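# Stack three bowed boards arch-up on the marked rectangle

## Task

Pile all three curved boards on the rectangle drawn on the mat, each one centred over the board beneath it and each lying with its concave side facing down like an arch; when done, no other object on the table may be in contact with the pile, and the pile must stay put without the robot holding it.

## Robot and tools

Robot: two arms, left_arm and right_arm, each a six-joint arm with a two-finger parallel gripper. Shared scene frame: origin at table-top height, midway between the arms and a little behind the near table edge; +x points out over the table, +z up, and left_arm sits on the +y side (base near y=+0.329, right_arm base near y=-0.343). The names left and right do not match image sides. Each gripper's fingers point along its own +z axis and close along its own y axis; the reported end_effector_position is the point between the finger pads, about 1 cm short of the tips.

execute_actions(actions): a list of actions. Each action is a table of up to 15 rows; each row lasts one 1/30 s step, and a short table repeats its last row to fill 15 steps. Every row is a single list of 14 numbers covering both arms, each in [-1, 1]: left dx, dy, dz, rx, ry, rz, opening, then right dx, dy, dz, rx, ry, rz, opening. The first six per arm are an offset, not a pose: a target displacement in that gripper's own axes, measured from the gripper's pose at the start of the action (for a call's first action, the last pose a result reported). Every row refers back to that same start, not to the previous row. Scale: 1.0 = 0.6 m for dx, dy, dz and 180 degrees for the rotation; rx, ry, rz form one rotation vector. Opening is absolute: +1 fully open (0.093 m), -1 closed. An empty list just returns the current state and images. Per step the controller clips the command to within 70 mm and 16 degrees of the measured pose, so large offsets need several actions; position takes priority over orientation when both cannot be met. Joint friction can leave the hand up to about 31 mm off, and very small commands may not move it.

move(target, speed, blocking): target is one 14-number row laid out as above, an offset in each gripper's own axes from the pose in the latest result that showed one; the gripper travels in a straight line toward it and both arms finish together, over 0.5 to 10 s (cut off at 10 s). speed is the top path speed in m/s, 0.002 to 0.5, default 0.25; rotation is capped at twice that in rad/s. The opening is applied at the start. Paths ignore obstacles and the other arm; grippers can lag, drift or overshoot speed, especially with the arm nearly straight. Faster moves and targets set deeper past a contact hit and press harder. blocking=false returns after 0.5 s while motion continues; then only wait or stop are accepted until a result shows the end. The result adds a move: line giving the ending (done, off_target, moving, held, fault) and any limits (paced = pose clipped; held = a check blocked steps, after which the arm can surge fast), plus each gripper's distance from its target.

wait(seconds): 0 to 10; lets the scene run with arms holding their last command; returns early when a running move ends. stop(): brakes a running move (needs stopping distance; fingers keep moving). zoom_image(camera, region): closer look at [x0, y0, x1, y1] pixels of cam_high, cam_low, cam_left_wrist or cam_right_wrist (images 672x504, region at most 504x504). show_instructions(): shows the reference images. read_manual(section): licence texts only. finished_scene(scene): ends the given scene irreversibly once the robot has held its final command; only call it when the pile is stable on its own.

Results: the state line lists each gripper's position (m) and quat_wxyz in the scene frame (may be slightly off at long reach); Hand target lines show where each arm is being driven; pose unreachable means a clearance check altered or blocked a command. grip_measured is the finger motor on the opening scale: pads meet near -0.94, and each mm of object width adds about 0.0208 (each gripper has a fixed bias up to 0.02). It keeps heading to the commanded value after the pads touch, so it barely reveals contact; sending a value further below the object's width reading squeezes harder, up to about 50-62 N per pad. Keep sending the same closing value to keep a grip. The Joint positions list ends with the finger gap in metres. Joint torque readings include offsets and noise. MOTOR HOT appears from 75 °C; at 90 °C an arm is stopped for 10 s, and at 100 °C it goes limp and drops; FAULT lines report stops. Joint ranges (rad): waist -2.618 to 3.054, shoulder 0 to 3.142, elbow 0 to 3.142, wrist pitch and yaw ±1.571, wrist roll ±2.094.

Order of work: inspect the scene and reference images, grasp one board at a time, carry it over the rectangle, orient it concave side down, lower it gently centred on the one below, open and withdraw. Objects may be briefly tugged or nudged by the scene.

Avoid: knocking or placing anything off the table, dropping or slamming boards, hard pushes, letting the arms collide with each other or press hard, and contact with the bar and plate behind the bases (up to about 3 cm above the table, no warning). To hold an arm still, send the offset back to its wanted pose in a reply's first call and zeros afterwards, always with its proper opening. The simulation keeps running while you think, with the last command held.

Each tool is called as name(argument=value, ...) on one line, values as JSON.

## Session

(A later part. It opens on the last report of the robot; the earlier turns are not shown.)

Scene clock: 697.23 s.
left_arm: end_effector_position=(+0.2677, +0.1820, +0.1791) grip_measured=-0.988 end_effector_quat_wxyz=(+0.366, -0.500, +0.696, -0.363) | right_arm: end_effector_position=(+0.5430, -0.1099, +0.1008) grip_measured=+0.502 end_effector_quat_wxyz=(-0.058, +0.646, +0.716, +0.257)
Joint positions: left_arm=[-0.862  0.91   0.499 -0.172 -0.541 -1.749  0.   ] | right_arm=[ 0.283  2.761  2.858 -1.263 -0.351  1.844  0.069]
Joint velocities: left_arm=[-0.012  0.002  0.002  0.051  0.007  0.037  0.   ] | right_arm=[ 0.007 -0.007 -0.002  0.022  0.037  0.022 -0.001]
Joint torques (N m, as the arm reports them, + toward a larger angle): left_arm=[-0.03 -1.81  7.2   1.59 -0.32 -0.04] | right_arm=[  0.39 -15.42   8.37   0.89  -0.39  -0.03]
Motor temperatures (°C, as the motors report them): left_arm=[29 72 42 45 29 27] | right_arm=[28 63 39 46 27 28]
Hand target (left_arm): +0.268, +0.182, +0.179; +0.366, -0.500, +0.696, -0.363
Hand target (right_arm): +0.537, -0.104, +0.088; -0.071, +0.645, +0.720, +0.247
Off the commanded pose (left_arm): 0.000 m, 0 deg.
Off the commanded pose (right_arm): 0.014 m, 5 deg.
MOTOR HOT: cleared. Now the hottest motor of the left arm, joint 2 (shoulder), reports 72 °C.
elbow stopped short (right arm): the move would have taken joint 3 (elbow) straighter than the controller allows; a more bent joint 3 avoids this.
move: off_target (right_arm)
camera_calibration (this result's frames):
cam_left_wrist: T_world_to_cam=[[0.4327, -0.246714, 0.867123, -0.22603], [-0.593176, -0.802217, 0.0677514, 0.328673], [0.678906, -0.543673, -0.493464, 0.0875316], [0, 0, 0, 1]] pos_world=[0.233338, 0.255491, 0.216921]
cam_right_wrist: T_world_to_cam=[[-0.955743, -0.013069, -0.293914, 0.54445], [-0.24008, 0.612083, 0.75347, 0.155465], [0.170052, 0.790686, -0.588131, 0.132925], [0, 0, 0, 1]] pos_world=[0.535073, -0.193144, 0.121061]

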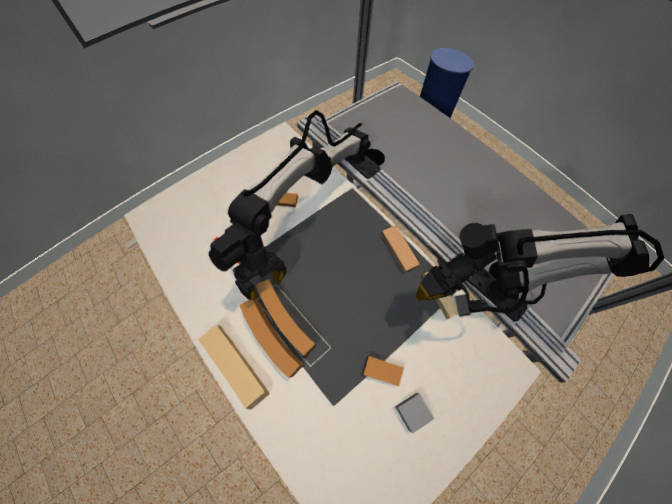

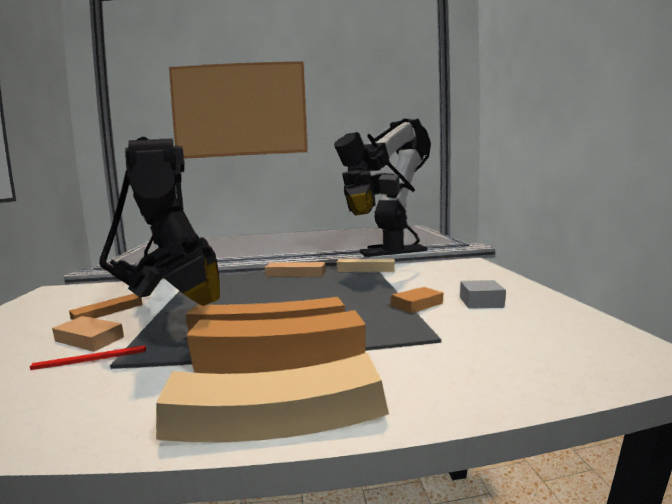

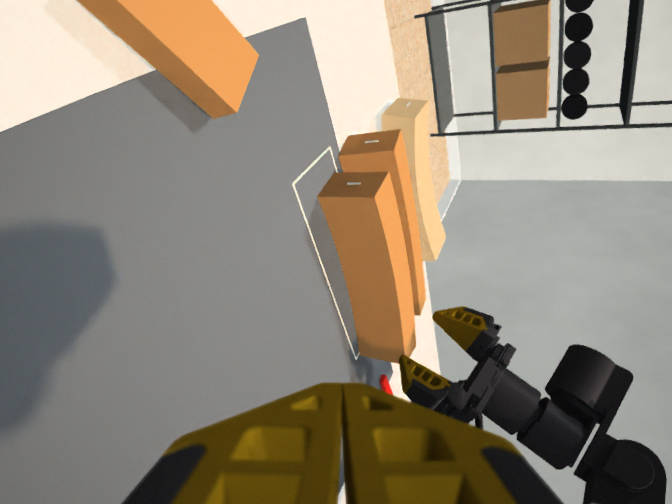

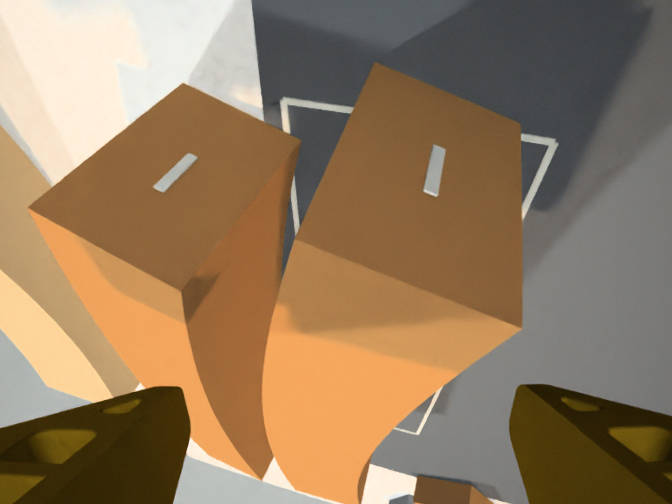

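move(target=[0,0,0,0,0,0,-1,-0.012,-0.045,0.083,0,0.083,0,0.5], speed=0.04)

Scene clock: 703.70 s.
left_arm: end_effector_position=(+0.2677, +0.1820, +0.1791) grip_measured=-0.988 end_effector_quat_wxyz=(+0.366, -0.500, +0.696, -0.363) | right_arm: end_effector_position=(+0.5395, -0.0980, +0.0682) grip_measured=+0.502 end_effector_quat_wxyz=(-0.135, +0.602, +0.704, +0.352)
Joint positions: left_arm=[-0.862  0.91   0.499 -0.172 -0.541 -1.749  0.   ] | right_arm=[ 0.239  2.543  2.195 -0.719 -0.61   1.834  0.069]
Joint velocities: left_arm=[-0.012  0.002 -0.002 -0.066  0.007 -0.037  0.   ] | right_arm=[-0.007 -0.002 -0.007  0.022 -0.037 -0.051 -0.001]
Joint torques (N m, as the arm reports them, + toward a larger angle): left_arm=[-0.11 -1.72  7.16  1.54 -0.29 -0.02] | right_arm=[  0.11 -15.64   5.07   1.2   -0.48   0.03]
Motor temperatures (°C, as the motors report them): left_arm=[29 68 42 45 29 27] | right_arm=[28 65 39 44 27 28]
Hand target (left_arm): +0.268, +0.182, +0.179; +0.366, -0.500, +0.696, -0.363
Hand target (right_arm): +0.530, -0.096, +0.047; -0.152, +0.607, +0.703, +0.337
Off the commanded pose (left_arm): 0.000 m, 0 deg.
Off the commanded pose (right_arm): 0.023 m, 2 deg.
move: off_target (right_arm)
camera_calibration (this result's frames):
cam_left_wrist: T_world_to_cam=[[0.4327, -0.246714, 0.867123, -0.22603], [-0.593176, -0.802217, 0.0677514, 0.328673], [0.678906, -0.543673, -0.493464, 0.0875316], [0, 0, 0, 1]] pos_world=[0.233338, 0.255491, 0.216921]
cam_right_wrist: T_world_to_cam=[[-0.943937, -0.00862015, -0.330014, 0.52823], [-0.307248, 0.388604, 0.868669, 0.178305], [0.120757, 0.921364, -0.369467, 0.129419], [0, 0, 0, 1]] pos_world=[0.537771, -0.183978, 0.0672513]

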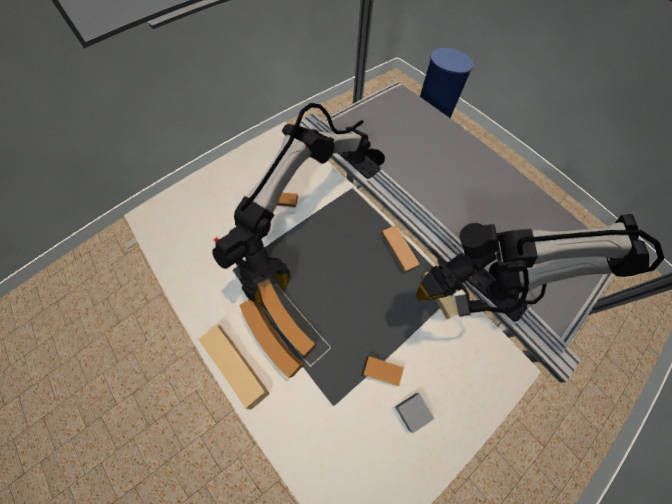

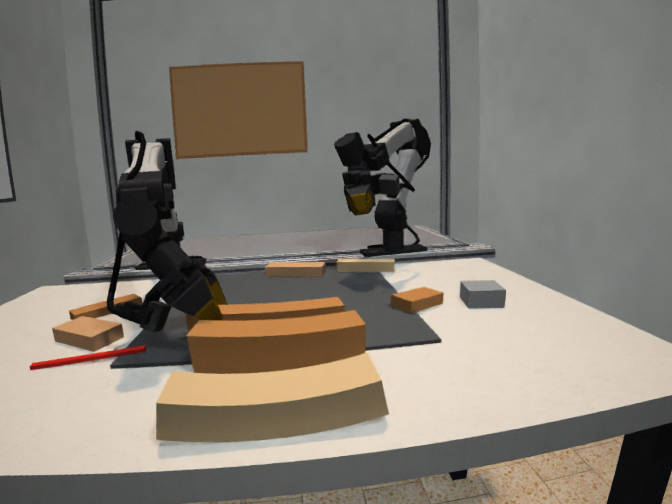

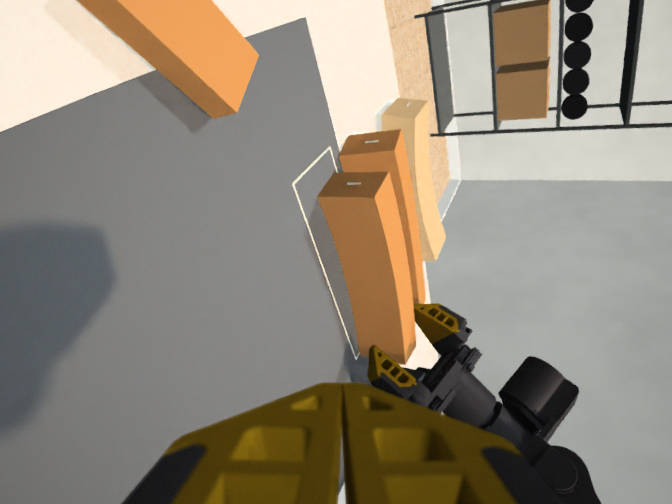

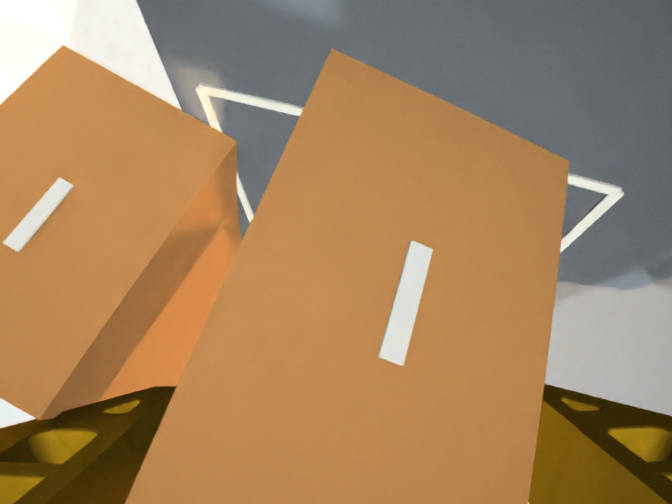

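move(target=[0,0,0,0,0,0,-1,-0.013,-0.014,0.041,0.063,0,0.055,0.4], speed=0.03)

move(target=[0,0,0,0,0,0,-1,0,0,0,0,0,0,-0.45], speed=0.03)

Scene clock: 712.43 s.
left_arm: end_effector_position=(+0.2677, +0.1820, +0.1791) grip_measured=-0.988 end_effector_quat_wxyz=(+0.366, -0.500, +0.696, -0.363) | right_arm: end_effector_position=(+0.5453, -0.0912, +0.0788) grip_measured=+0.402 end_effector_quat_wxyz=(-0.189, +0.636, +0.679, +0.315)
Joint positions: left_arm=[-0.862  0.91   0.499 -0.172 -0.541 -1.749  0.   ] | right_arm=[ 0.238  2.855  2.869 -1.184 -0.649  1.899  0.065]
Joint velocities: left_arm=[-0.002  0.007 -0.002  0.007  0.037  0.022  0.   ] | right_arm=[ 0.007 -0.002 -0.002 -0.051  0.037  0.037 -0.   ]
Joint torques (N m, as the arm reports them, + toward a larger angle): left_arm=[ 0.04 -1.69  7.06  1.57 -0.31 -0.04] | right_arm=[  0.15 -12.92   7.6    0.84  -0.55   0.02]
Motor temperatures (°C, as the motors report them): left_arm=[28 65 43 45 29 27] | right_arm=[28 66 39 44 27 28]
Hand target (left_arm): +0.268, +0.182, +0.179; +0.366, -0.500, +0.696, -0.363
Hand target (right_arm): +0.537, -0.089, +0.043; -0.212, +0.648, +0.674, +0.286
Off the commanded pose (left_arm): 0.000 m, 0 deg.
Off the commanded pose (right_arm): 0.036 m, 7 deg.
move: off_target (right_arm)
camera_calibration (this result's frames):
cam_left_wrist: T_world_to_cam=[[0.4327, -0.246714, 0.867123, -0.22603], [-0.593176, -0.802217, 0.0677514, 0.328673], [0.678906, -0.543673, -0.493464, 0.0875316], [0, 0, 0, 1]] pos_world=[0.233338, 0.255491, 0.216921]
cam_right_wrist: T_world_to_cam=[[-0.982789, 0.0254409, -0.182972, 0.549915], [-0.160013, 0.377717, 0.91199, 0.0835715], [0.0923133, 0.925572, -0.367145, 0.142108], [0, 0, 0, 1]] pos_world=[0.540704, -0.177088, 0.0765768]

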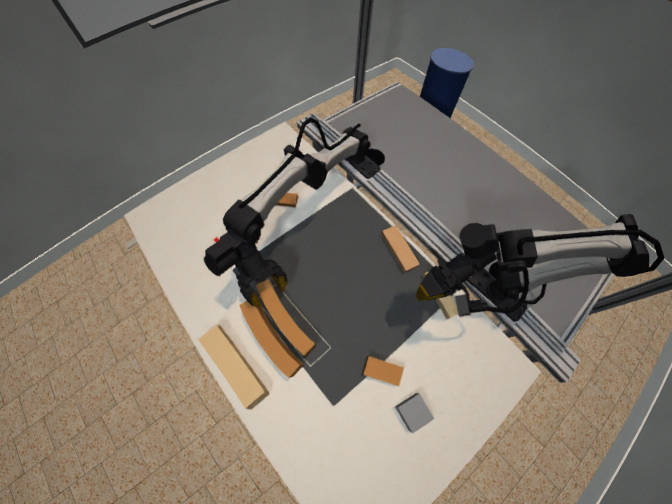

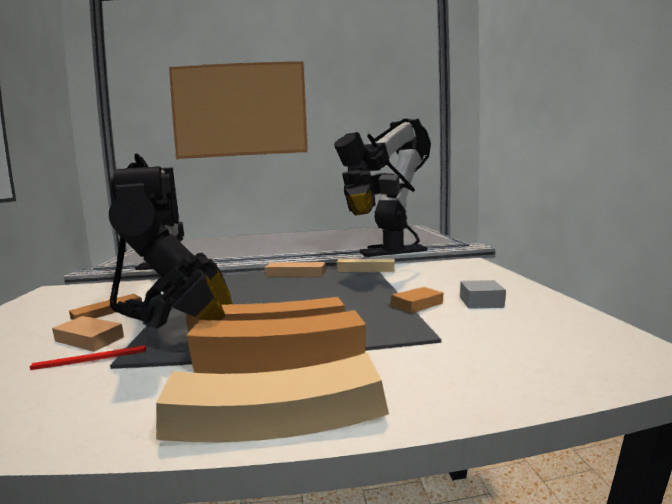

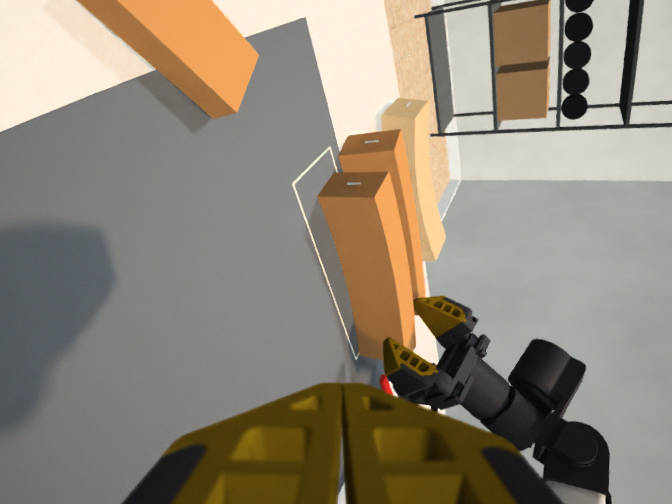

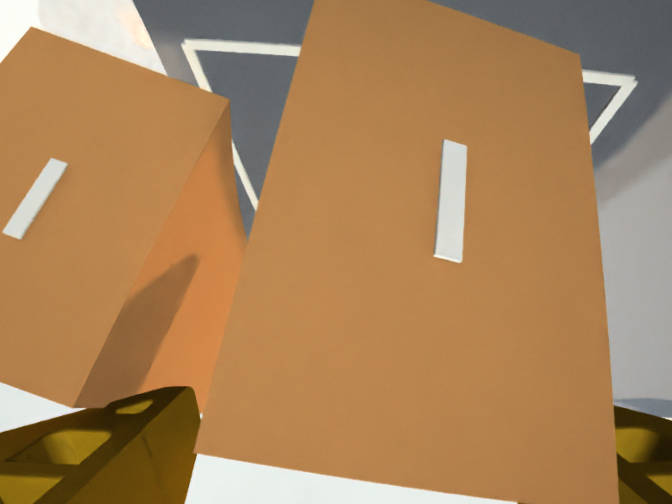

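Scene clock: 712.93 s.
left_arm: end_effector_position=(+0.2677, +0.1820, +0.1791) grip_measured=-0.988 end_effector_quat_wxyz=(+0.366, -0.500, +0.696, -0.363) | right_arm: end_effector_position=(+0.5480, -0.0913, +0.0803) grip_measured=-0.206 end_effector_quat_wxyz=(-0.185, +0.636, +0.678, +0.319)
Joint positions: left_arm=[-0.862  0.91   0.499 -0.172 -0.541 -1.749  0.   ] | right_arm=[ 0.238  2.854  2.869 -1.172 -0.647  1.904  0.035]
Joint velocities: left_arm=[-0.012 -0.017 -0.002  0.022  0.037  0.007  0.   ] | right_arm=[ 0.002  0.022 -0.002  0.051  0.037 -0.051 -0.001]
Joint torques (N m, as the arm reports them, + toward a larger angle): left_arm=[ 0.   -1.88  7.28  1.55 -0.29 -0.06] | right_arm=[  0.05 -17.74   6.84   0.84  -0.46  -0.05]
Motor temperatures (°C, as the motors report them): left_arm=[28 65 43 45 29 27] | right_arm=[28 66 39 44 27 28]
Hand target (left_arm): +0.268, +0.182, +0.179; +0.366, -0.500, +0.696, -0.363
Hand target (right_arm): +0.545, -0.091, +0.079; -0.189, +0.636, +0.679, +0.315
Off the commanded pose (left_arm): 0.000 m, 0 deg.
Off the commanded pose (right_arm): 0.003 m, 1 deg.
move: done
camera_calibration (this result's frames):
cam_left_wrist: T_world_to_cam=[[0.4327, -0.246714, 0.867123, -0.22603], [-0.593176, -0.802217, 0.0677514, 0.328673], [0.678906, -0.543673, -0.493464, 0.0875316], [0, 0, 0, 1]] pos_world=[0.233338, 0.255491, 0.216921]
cam_right_wrist: T_world_to_cam=[[-0.980642, 0.0312034, -0.193306, 0.55309], [-0.167578, 0.376908, 0.910965, 0.0868964], [0.101284, 0.925725, -0.364383, 0.137368], [0, 0, 0, 1]] pos_world=[0.543032, -0.177175, 0.0778108]

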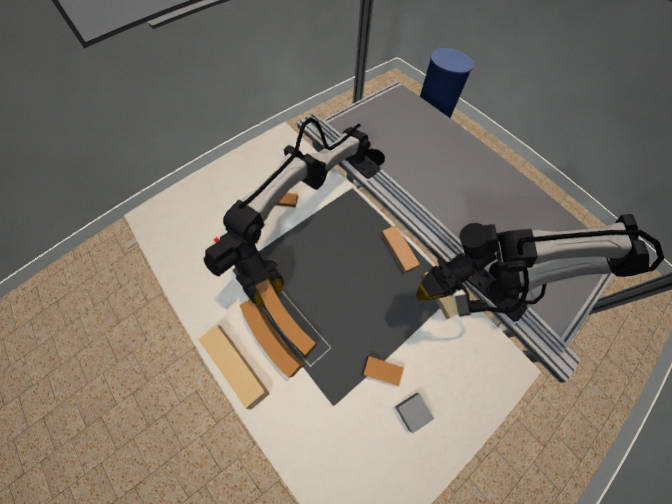

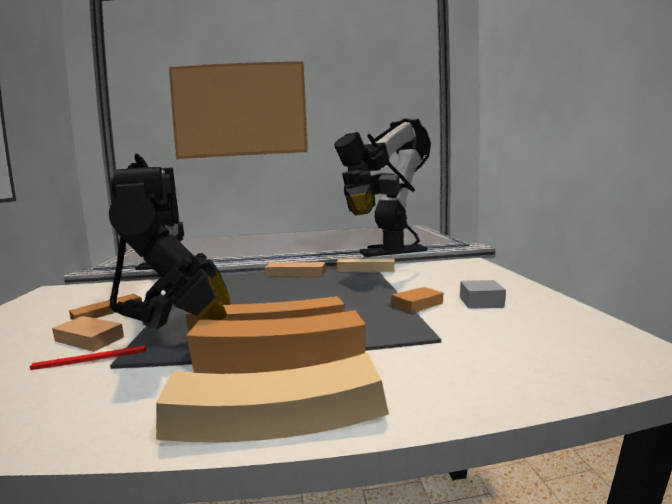

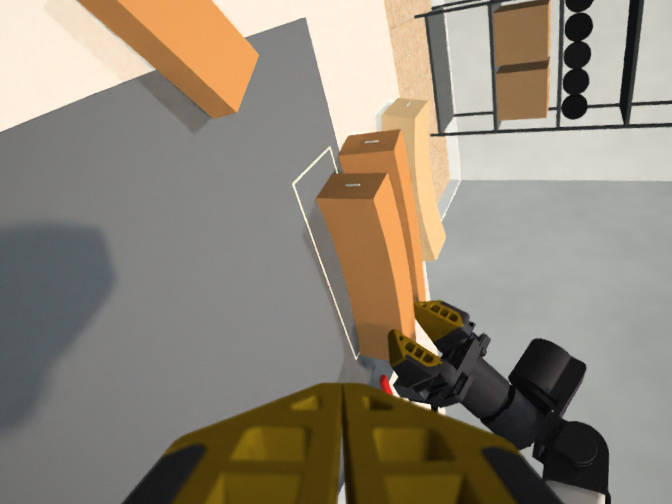

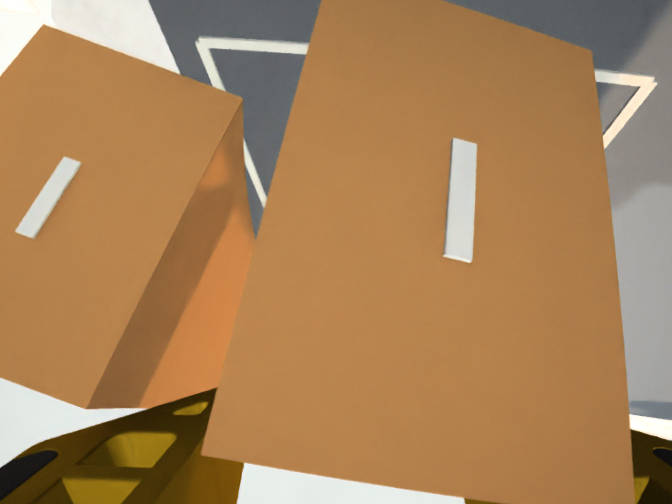

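move(target=[0,0,0,0,0,0,-1,0.006,-0.049,-0.008,-0.165,0,-0.148,-0.45], speed=0.1)

Scene clock: 719.83 s.
left_arm: end_effector_position=(+0.2677, +0.1820, +0.1791) grip_measured=-0.988 end_effector_quat_wxyz=(+0.366, -0.500, +0.696, -0.363) | right_arm: end_effector_position=(+0.5078, -0.0966, +0.0826) grip_measured=-0.207 end_effector_quat_wxyz=(+0.012, +0.508, +0.701, +0.500)
Joint positions: left_arm=[-0.862  0.91   0.499 -0.172 -0.541 -1.749  0.   ] | right_arm=[ 0.277  2.193  1.379  0.195 -0.526  1.825  0.035]
Joint velocities: left_arm=[-0.002 -0.022  0.002  0.037  0.007  0.037  0.   ] | right_arm=[-0.027 -0.007 -0.007  0.051  0.037 -0.081 -0.001]
Joint torques (N m, as the arm reports them, + toward a larger angle): left_arm=[ 0.06 -1.77  6.97  1.59 -0.26 -0.07] | right_arm=[  1.26 -12.33   6.49   2.57   0.43  -0.32]
Motor temperatures (°C, as the motors report them): left_arm=[28 62 43 45 29 27] | right_arm=[28 68 39 44 27 28]
Hand target (left_arm): +0.268, +0.182, +0.179; +0.366, -0.500, +0.696, -0.363
Hand target (right_arm): +0.517, -0.092, +0.083; +0.055, +0.489, +0.702, +0.514
Off the commanded pose (left_arm): 0.000 m, 0 deg.
Off the commanded pose (right_arm): 0.012 m, 6 deg.
move: off_target (right_arm)
camera_calibration (this result's frames):
cam_left_wrist: T_world_to_cam=[[0.4327, -0.246714, 0.867123, -0.22603], [-0.593176, -0.802217, 0.0677514, 0.328673], [0.678906, -0.543673, -0.493464, 0.0875316], [0, 0, 0, 1]] pos_world=[0.233338, 0.255491, 0.216921]
cam_right_wrist: T_world_to_cam=[[-0.703573, 0.0354078, -0.70974, 0.416611], [-0.656267, 0.350724, 0.668061, 0.345743], [0.272577, 0.935809, -0.223523, 0.049549], [0, 0, 0, 1]] pos_world=[0.50651, -0.18238, 0.0757835]

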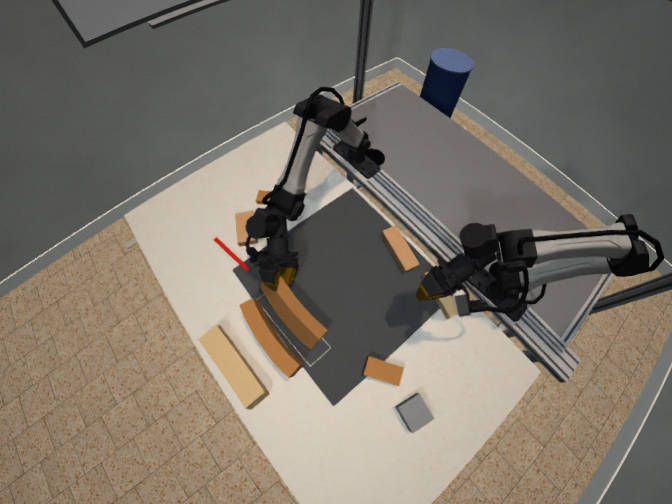

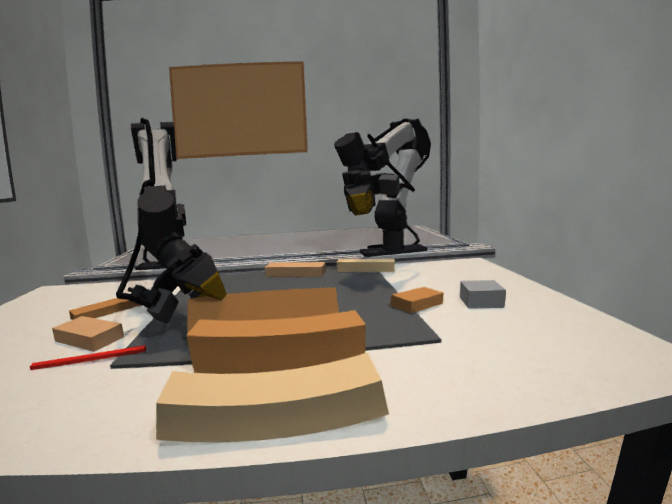

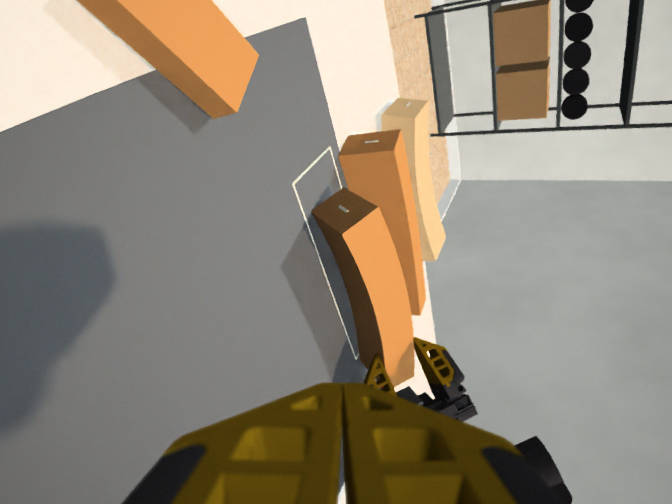

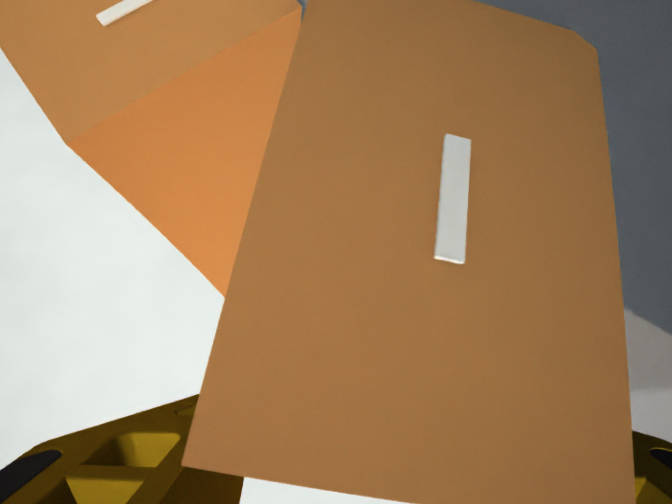

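move(target=[0,0,0,0,0,0,-1,0,-0.047,0,-0.14,0,-0.134,-0.45], speed=0.08)

Scene clock: 730.73 s.
left_arm: end_effector_position=(+0.2677, +0.1820, +0.1791) grip_measured=-0.988 end_effector_quat_wxyz=(+0.366, -0.500, +0.696, -0.363) | right_arm: end_effector_position=(+0.4884, -0.0991, +0.0675) grip_measured=-0.207 end_effector_quat_wxyz=(+0.208, +0.337, +0.669, +0.628)
Joint positions: left_arm=[-0.862  0.91   0.499 -0.172 -0.541 -1.749  0.   ] | right_arm=[ 0.301  2.346  1.029  1.177 -0.458  1.65   0.035]
Joint velocities: left_arm=[-0.002  0.007 -0.002 -0.022  0.007  0.007  0.   ] | right_arm=[-0.012 -0.007 -0.002  0.051  0.022 -0.007 -0.   ]
Joint torques (N m, as the arm reports them, + toward a larger angle): left_arm=[-0.02 -1.79  7.01  1.57 -0.3  -0.02] | right_arm=[  0.82 -11.31   4.68   2.42   0.25  -0.15]
Motor temperatures (°C, as the motors report them): left_arm=[28 59 44 45 29 27] | right_arm=[28 66 39 48 27 28]
Hand target (left_arm): +0.268, +0.182, +0.179; +0.366, -0.500, +0.696, -0.363
Hand target (right_arm): +0.487, -0.097, +0.063; +0.223, +0.335, +0.667, +0.627
Off the commanded pose (left_arm): 0.000 m, 0 deg.
Off the commanded pose (right_arm): 0.006 m, 2 deg.
move: done
camera_calibration (this result's frames):
cam_left_wrist: T_world_to_cam=[[0.4327, -0.246714, 0.867123, -0.22603], [-0.593176, -0.802217, 0.0677514, 0.328673], [0.678906, -0.543673, -0.493464, 0.0875316], [0, 0, 0, 1]] pos_world=[0.233338, 0.255491, 0.216921]
cam_right_wrist: T_world_to_cam=[[-0.194144, 0.0357885, -0.98032, 0.161792], [-0.921903, 0.334884, 0.1948, 0.504034], [0.335265, 0.941579, -0.032022, 0.010812], [0, 0, 0, 1]] pos_world=[0.492457, -0.184764, 0.0607684]

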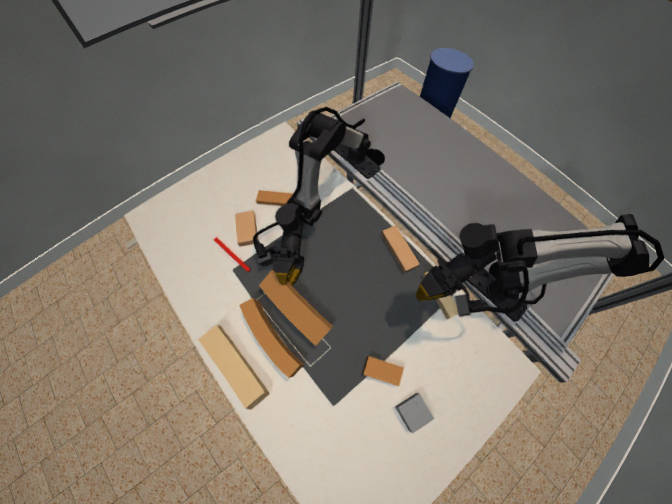

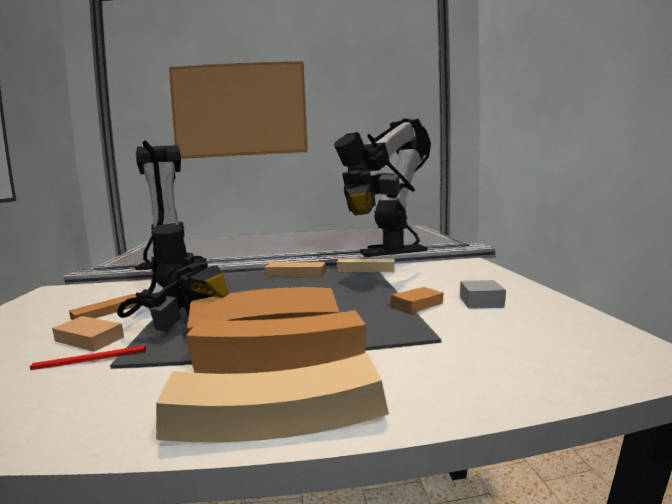

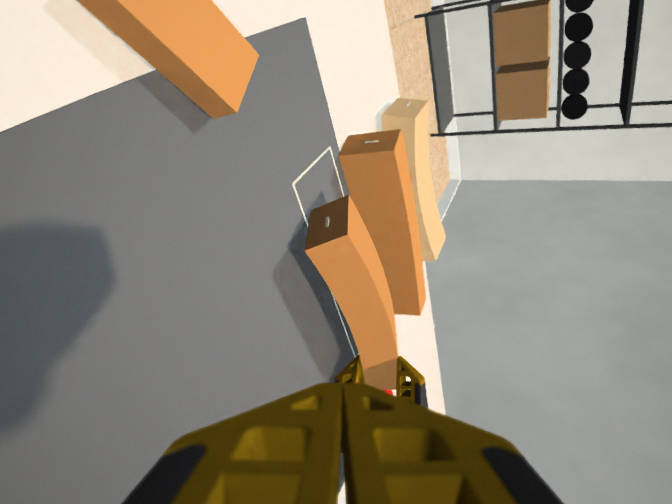

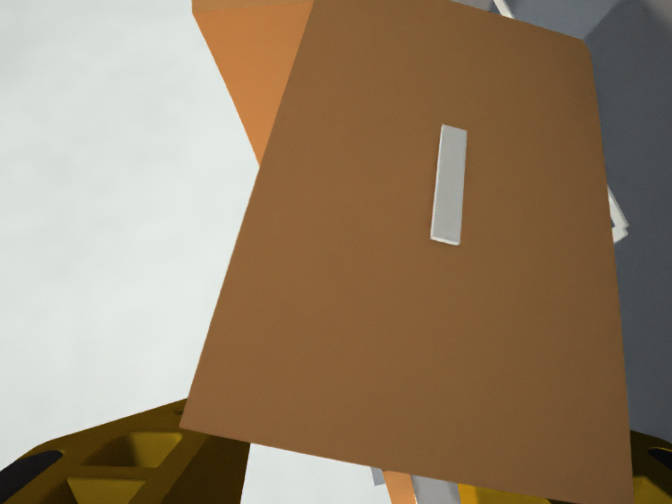

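move(target=[0,0,0,0,0,0,-1,0.116,-0.015,-0.119,0,0,0,-0.45], speed=0.05)

Scene clock: 736.33 s.
left_arm: end_effector_position=(+0.2677, +0.1820, +0.1791) grip_measured=-0.988 end_effector_quat_wxyz=(+0.366, -0.500, +0.696, -0.363) | right_arm: end_effector_position=(+0.4014, -0.1039, +0.0756) grip_measured=-0.225 end_effector_quat_wxyz=(+0.219, +0.349, +0.663, +0.625)
Joint positions: left_arm=[-0.862  0.91   0.499 -0.172 -0.541 -1.749  0.   ] | right_arm=[ 0.392  2.18   0.641  1.407 -0.332  1.67   0.034]
Joint velocities: left_arm=[-0.017  0.002 -0.032 -0.095 -0.051 -0.007  0.   ] | right_arm=[ 0.002 -0.007 -0.007  0.081 -0.066 -0.037 -0.001]
Joint torques (N m, as the arm reports them, + toward a larger angle): left_arm=[-0.05 -1.73  7.24  1.55 -0.3  -0.07] | right_arm=[  0.82 -11.89   1.9    2.19  -0.31  -0.09]
Motor temperatures (°C, as the motors report them): left_arm=[28 58 44 45 29 27] | right_arm=[28 66 39 49 27 28]
Hand target (left_arm): +0.268, +0.182, +0.179; +0.366, -0.500, +0.696, -0.363
Hand target (right_arm): +0.389, -0.099, +0.078; +0.208, +0.338, +0.669, +0.629
Off the commanded pose (left_arm): 0.000 m, 0 deg.
Off the commanded pose (right_arm): 0.014 m, 2 deg.
move: off_target (right_arm)
camera_calibration (this result's frames):
cam_left_wrist: T_world_to_cam=[[0.4327, -0.246714, 0.867123, -0.22603], [-0.593176, -0.802217, 0.0677514, 0.328673], [0.678906, -0.543673, -0.493464, 0.0875316], [0, 0, 0, 1]] pos_world=[0.233338, 0.255491, 0.216921]
cam_right_wrist: T_world_to_cam=[[-0.193052, 0.0445155, -0.980178, 0.153467], [-0.908997, 0.367978, 0.195744, 0.422051], [0.369398, 0.928768, -0.0305744, 0.0296976], [0, 0, 0, 1]] pos_world=[0.4023, -0.189719, 0.0687192]

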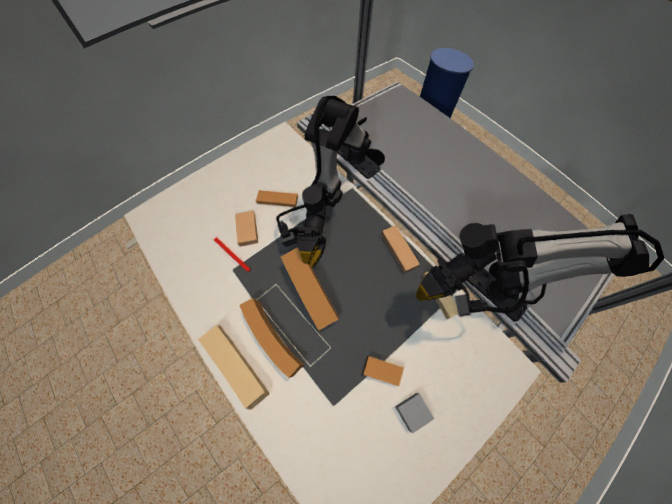

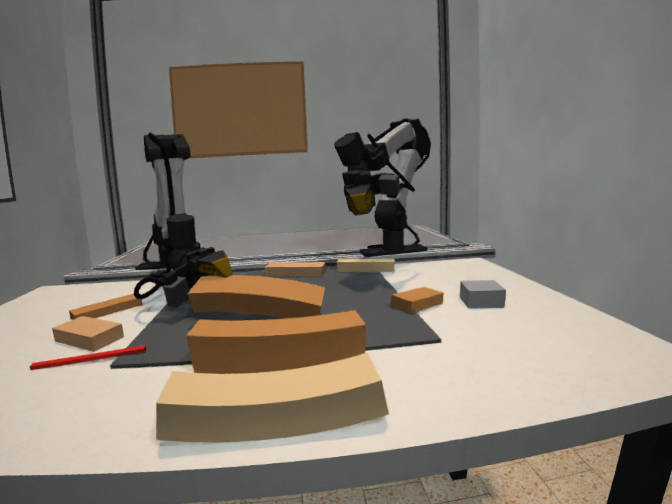

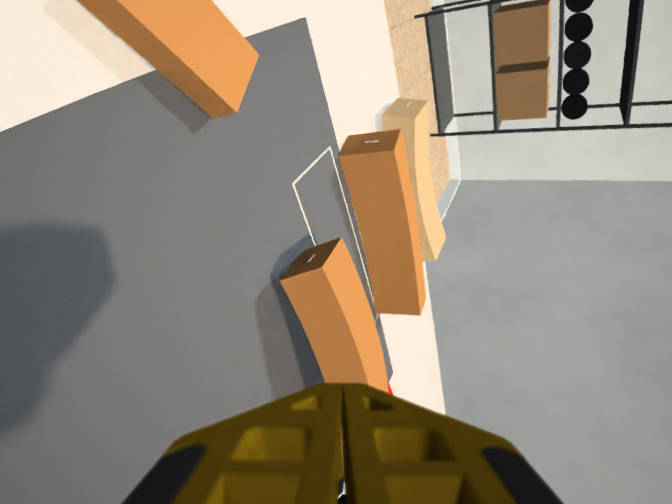

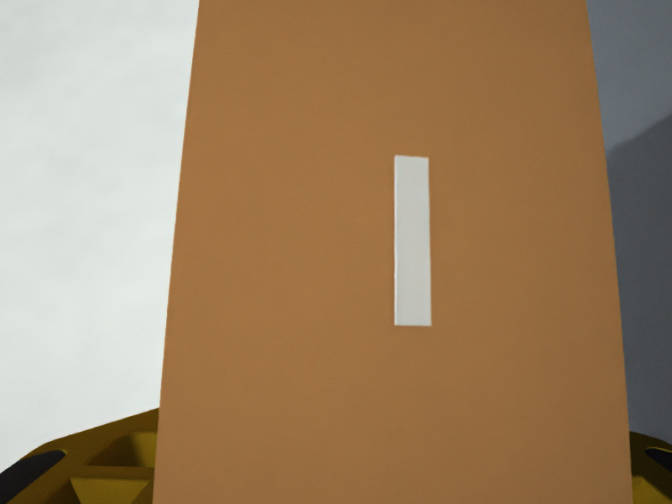

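move(target=[0,0,0,0,0,0,-1,0.055,-0.06,-0.05,0,0,0,-0.45], speed=0.04)

move(target=[0,0,0,0,0,0,-1,0.02,0,-0.08,0,0,0,0.05], speed=0.03)

Scene clock: 740.30 s.
left_arm: end_effector_position=(+0.2677, +0.1820, +0.1791) grip_measured=-0.988 end_effector_quat_wxyz=(+0.366, -0.500, +0.696, -0.363) | right_arm: end_effector_position=(+0.3730, -0.1030, +0.0695) grip_measured=-0.228 end_effector_quat_wxyz=(+0.240, +0.361, +0.647, +0.628)
Joint positions: left_arm=[-0.862  0.91   0.499 -0.172 -0.541 -1.749  0.   ] | right_arm=[ 0.463  2.215  0.532  1.583 -0.212  1.688  0.034]
Joint velocities: left_arm=[ 0.002 -0.002 -0.002 -0.037 -0.051 -0.022  0.   ] | right_arm=[-0.002  0.002  0.017  0.007  0.022  0.022 -0.001]
Joint torques (N m, as the arm reports them, + toward a larger angle): left_arm=[-0.1  -1.47  6.98  1.57 -0.26 -0.08] | right_arm=[ 1.24 -8.66 -0.48  2.02 -0.44 -0.24]
Motor temperatures (°C, as the motors report them): left_arm=[28 57 44 45 29 27] | right_arm=[28 65 38 49 27 28]
Hand target (left_arm): +0.268, +0.182, +0.179; +0.366, -0.500, +0.696, -0.363
Hand target (right_arm): +0.352, -0.099, +0.049; +0.212, +0.356, +0.674, +0.612
Off the commanded pose (left_arm): 0.000 m, 0 deg.
Off the commanded pose (right_arm): 0.031 m, 3 deg.
joint sent to its limit (right arm) — the command would take joint 4 (wrist pitch) past its upper limit, so that joint was sent only as far as its limit.
move: off_target (right_arm)
camera_calibration (this result's frames):
cam_left_wrist: T_world_to_cam=[[0.4327, -0.246714, 0.867123, -0.22603], [-0.593176, -0.802217, 0.0677514, 0.328673], [0.678906, -0.543673, -0.493464, 0.0875316], [0, 0, 0, 1]] pos_world=[0.233338, 0.255491, 0.216921]
cam_right_wrist: T_world_to_cam=[[-0.168842, 0.0674539, -0.983332, 0.135547], [-0.893575, 0.410547, 0.181592, 0.39667], [0.415953, 0.909341, -0.00904227, 0.0182546], [0, 0, 0, 1]] pos_world=[0.369747, -0.188594, 0.0614203]

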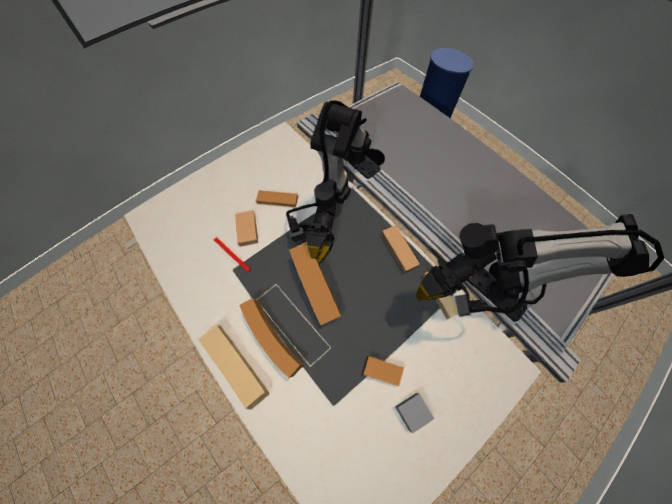

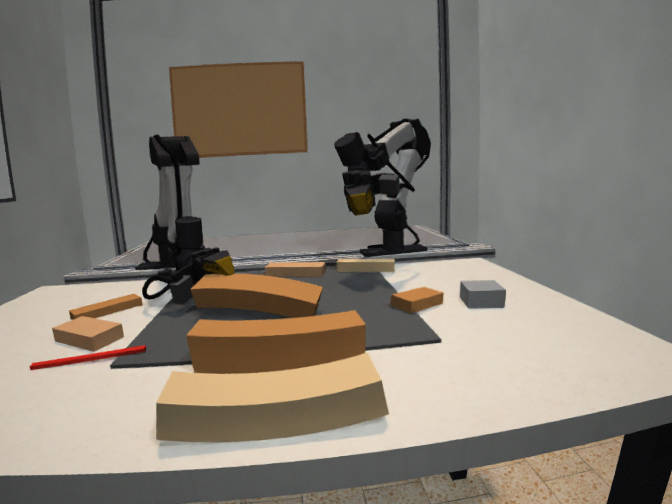

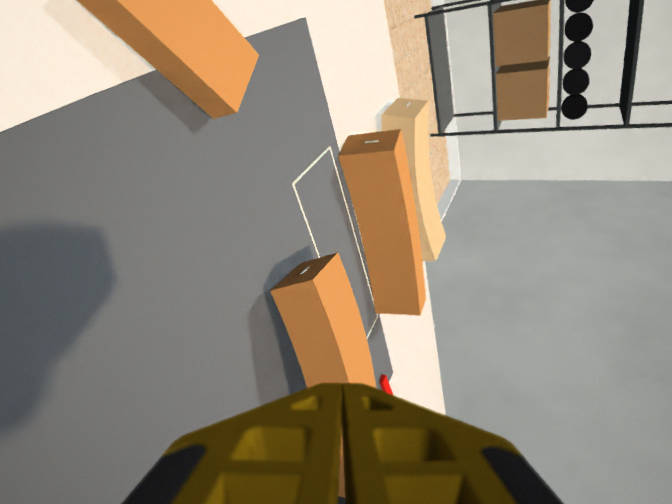

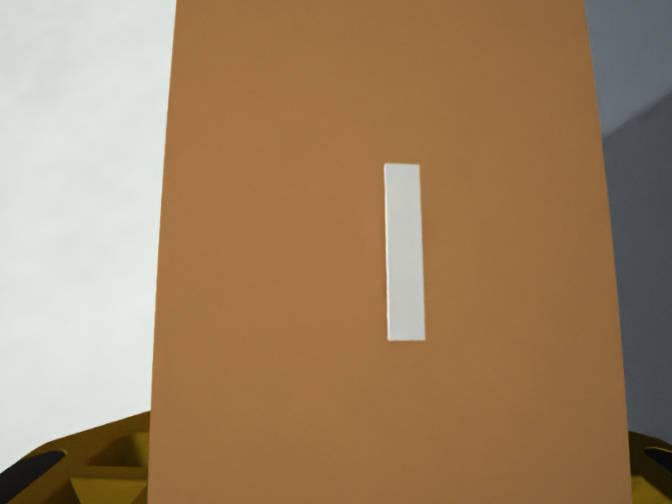

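Scene clock: 742.20 s.
left_arm: end_effector_position=(+0.2677, +0.1820, +0.1791) grip_measured=-0.988 end_effector_quat_wxyz=(+0.366, -0.500, +0.696, -0.363) | right_arm: end_effector_position=(+0.3341, -0.1222, +0.0756) grip_measured=+0.049 end_effector_quat_wxyz=(+0.228, +0.368, +0.662, +0.612)
Joint positions: left_arm=[-0.862  0.91   0.499 -0.172 -0.541 -1.749  0.   ] | right_arm=[ 0.463  2.08   0.35   1.577 -0.218  1.683  0.048]
Joint velocities: left_arm=[ 0.017 -0.007 -0.007 -0.051  0.007 -0.022  0.   ] | right_arm=[ 0.012  0.002 -0.012 -0.081  0.022 -0.022  0.   ]
Joint torques (N m, as the arm reports them, + toward a larger angle): left_arm=[ 0.1  -1.8   7.37  1.59 -0.28 -0.03] | right_arm=[ 0.25 -9.31  1.17  2.12  0.01 -0.07]
Motor temperatures (°C, as the motors report them): left_arm=[28 57 44 45 29 27] | right_arm=[28 64 38 49 27 28]
Hand target (left_arm): +0.268, +0.182, +0.179; +0.366, -0.500, +0.696, -0.363
Hand target (right_arm): +0.329, -0.124, +0.077; +0.231, +0.368, +0.663, +0.610
Off the commanded pose (left_arm): 0.000 m, 0 deg.
Off the commanded pose (right_arm): 0.006 m, 3 deg.
joint sent to its limit (right arm) — the command would take joint 4 (wrist pitch) past its upper limit, so that joint was sent only as far as its limit.
move: off_target (right_arm)
camera_calibration (this result's frames):
cam_left_wrist: T_world_to_cam=[[0.4327, -0.246714, 0.867123, -0.22603], [-0.593176, -0.802217, 0.0677514, 0.328673], [0.678906, -0.543673, -0.493464, 0.0875316], [0, 0, 0, 1]] pos_world=[0.233338, 0.255491, 0.216921]
cam_right_wrist: T_world_to_cam=[[-0.211471, 0.0394352, -0.976588, 0.146566], [-0.888164, 0.409323, 0.208852, 0.364762], [0.407976, 0.911537, -0.0515349, 0.0580996], [0, 0, 0, 1]] pos_world=[0.33126, -0.208045, 0.0699469]

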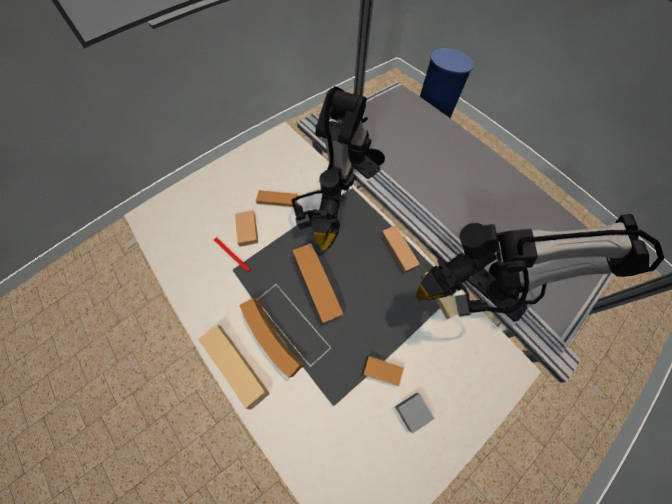

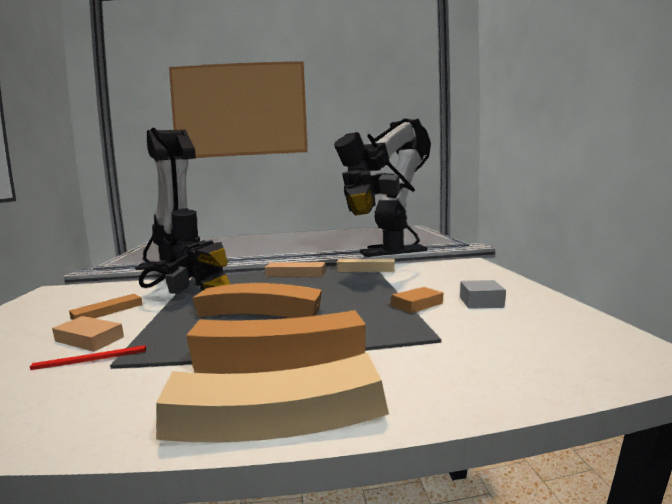

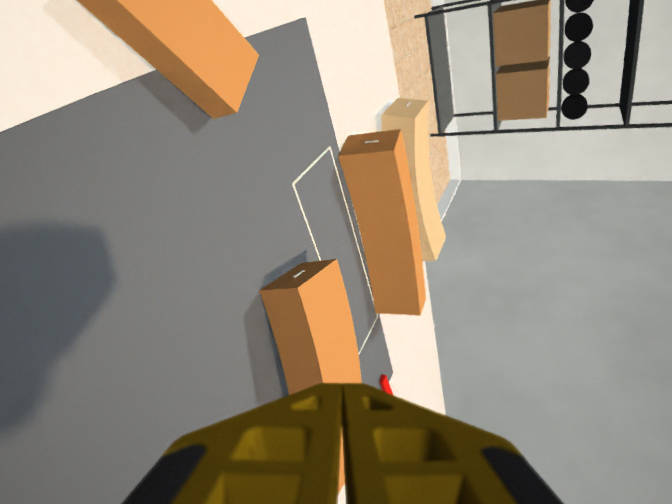

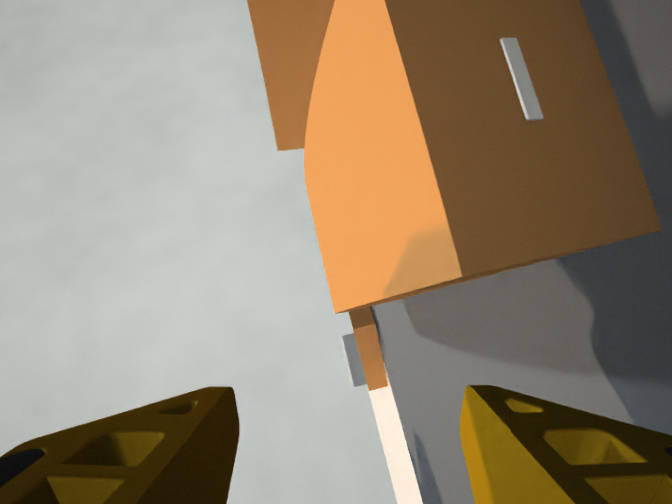

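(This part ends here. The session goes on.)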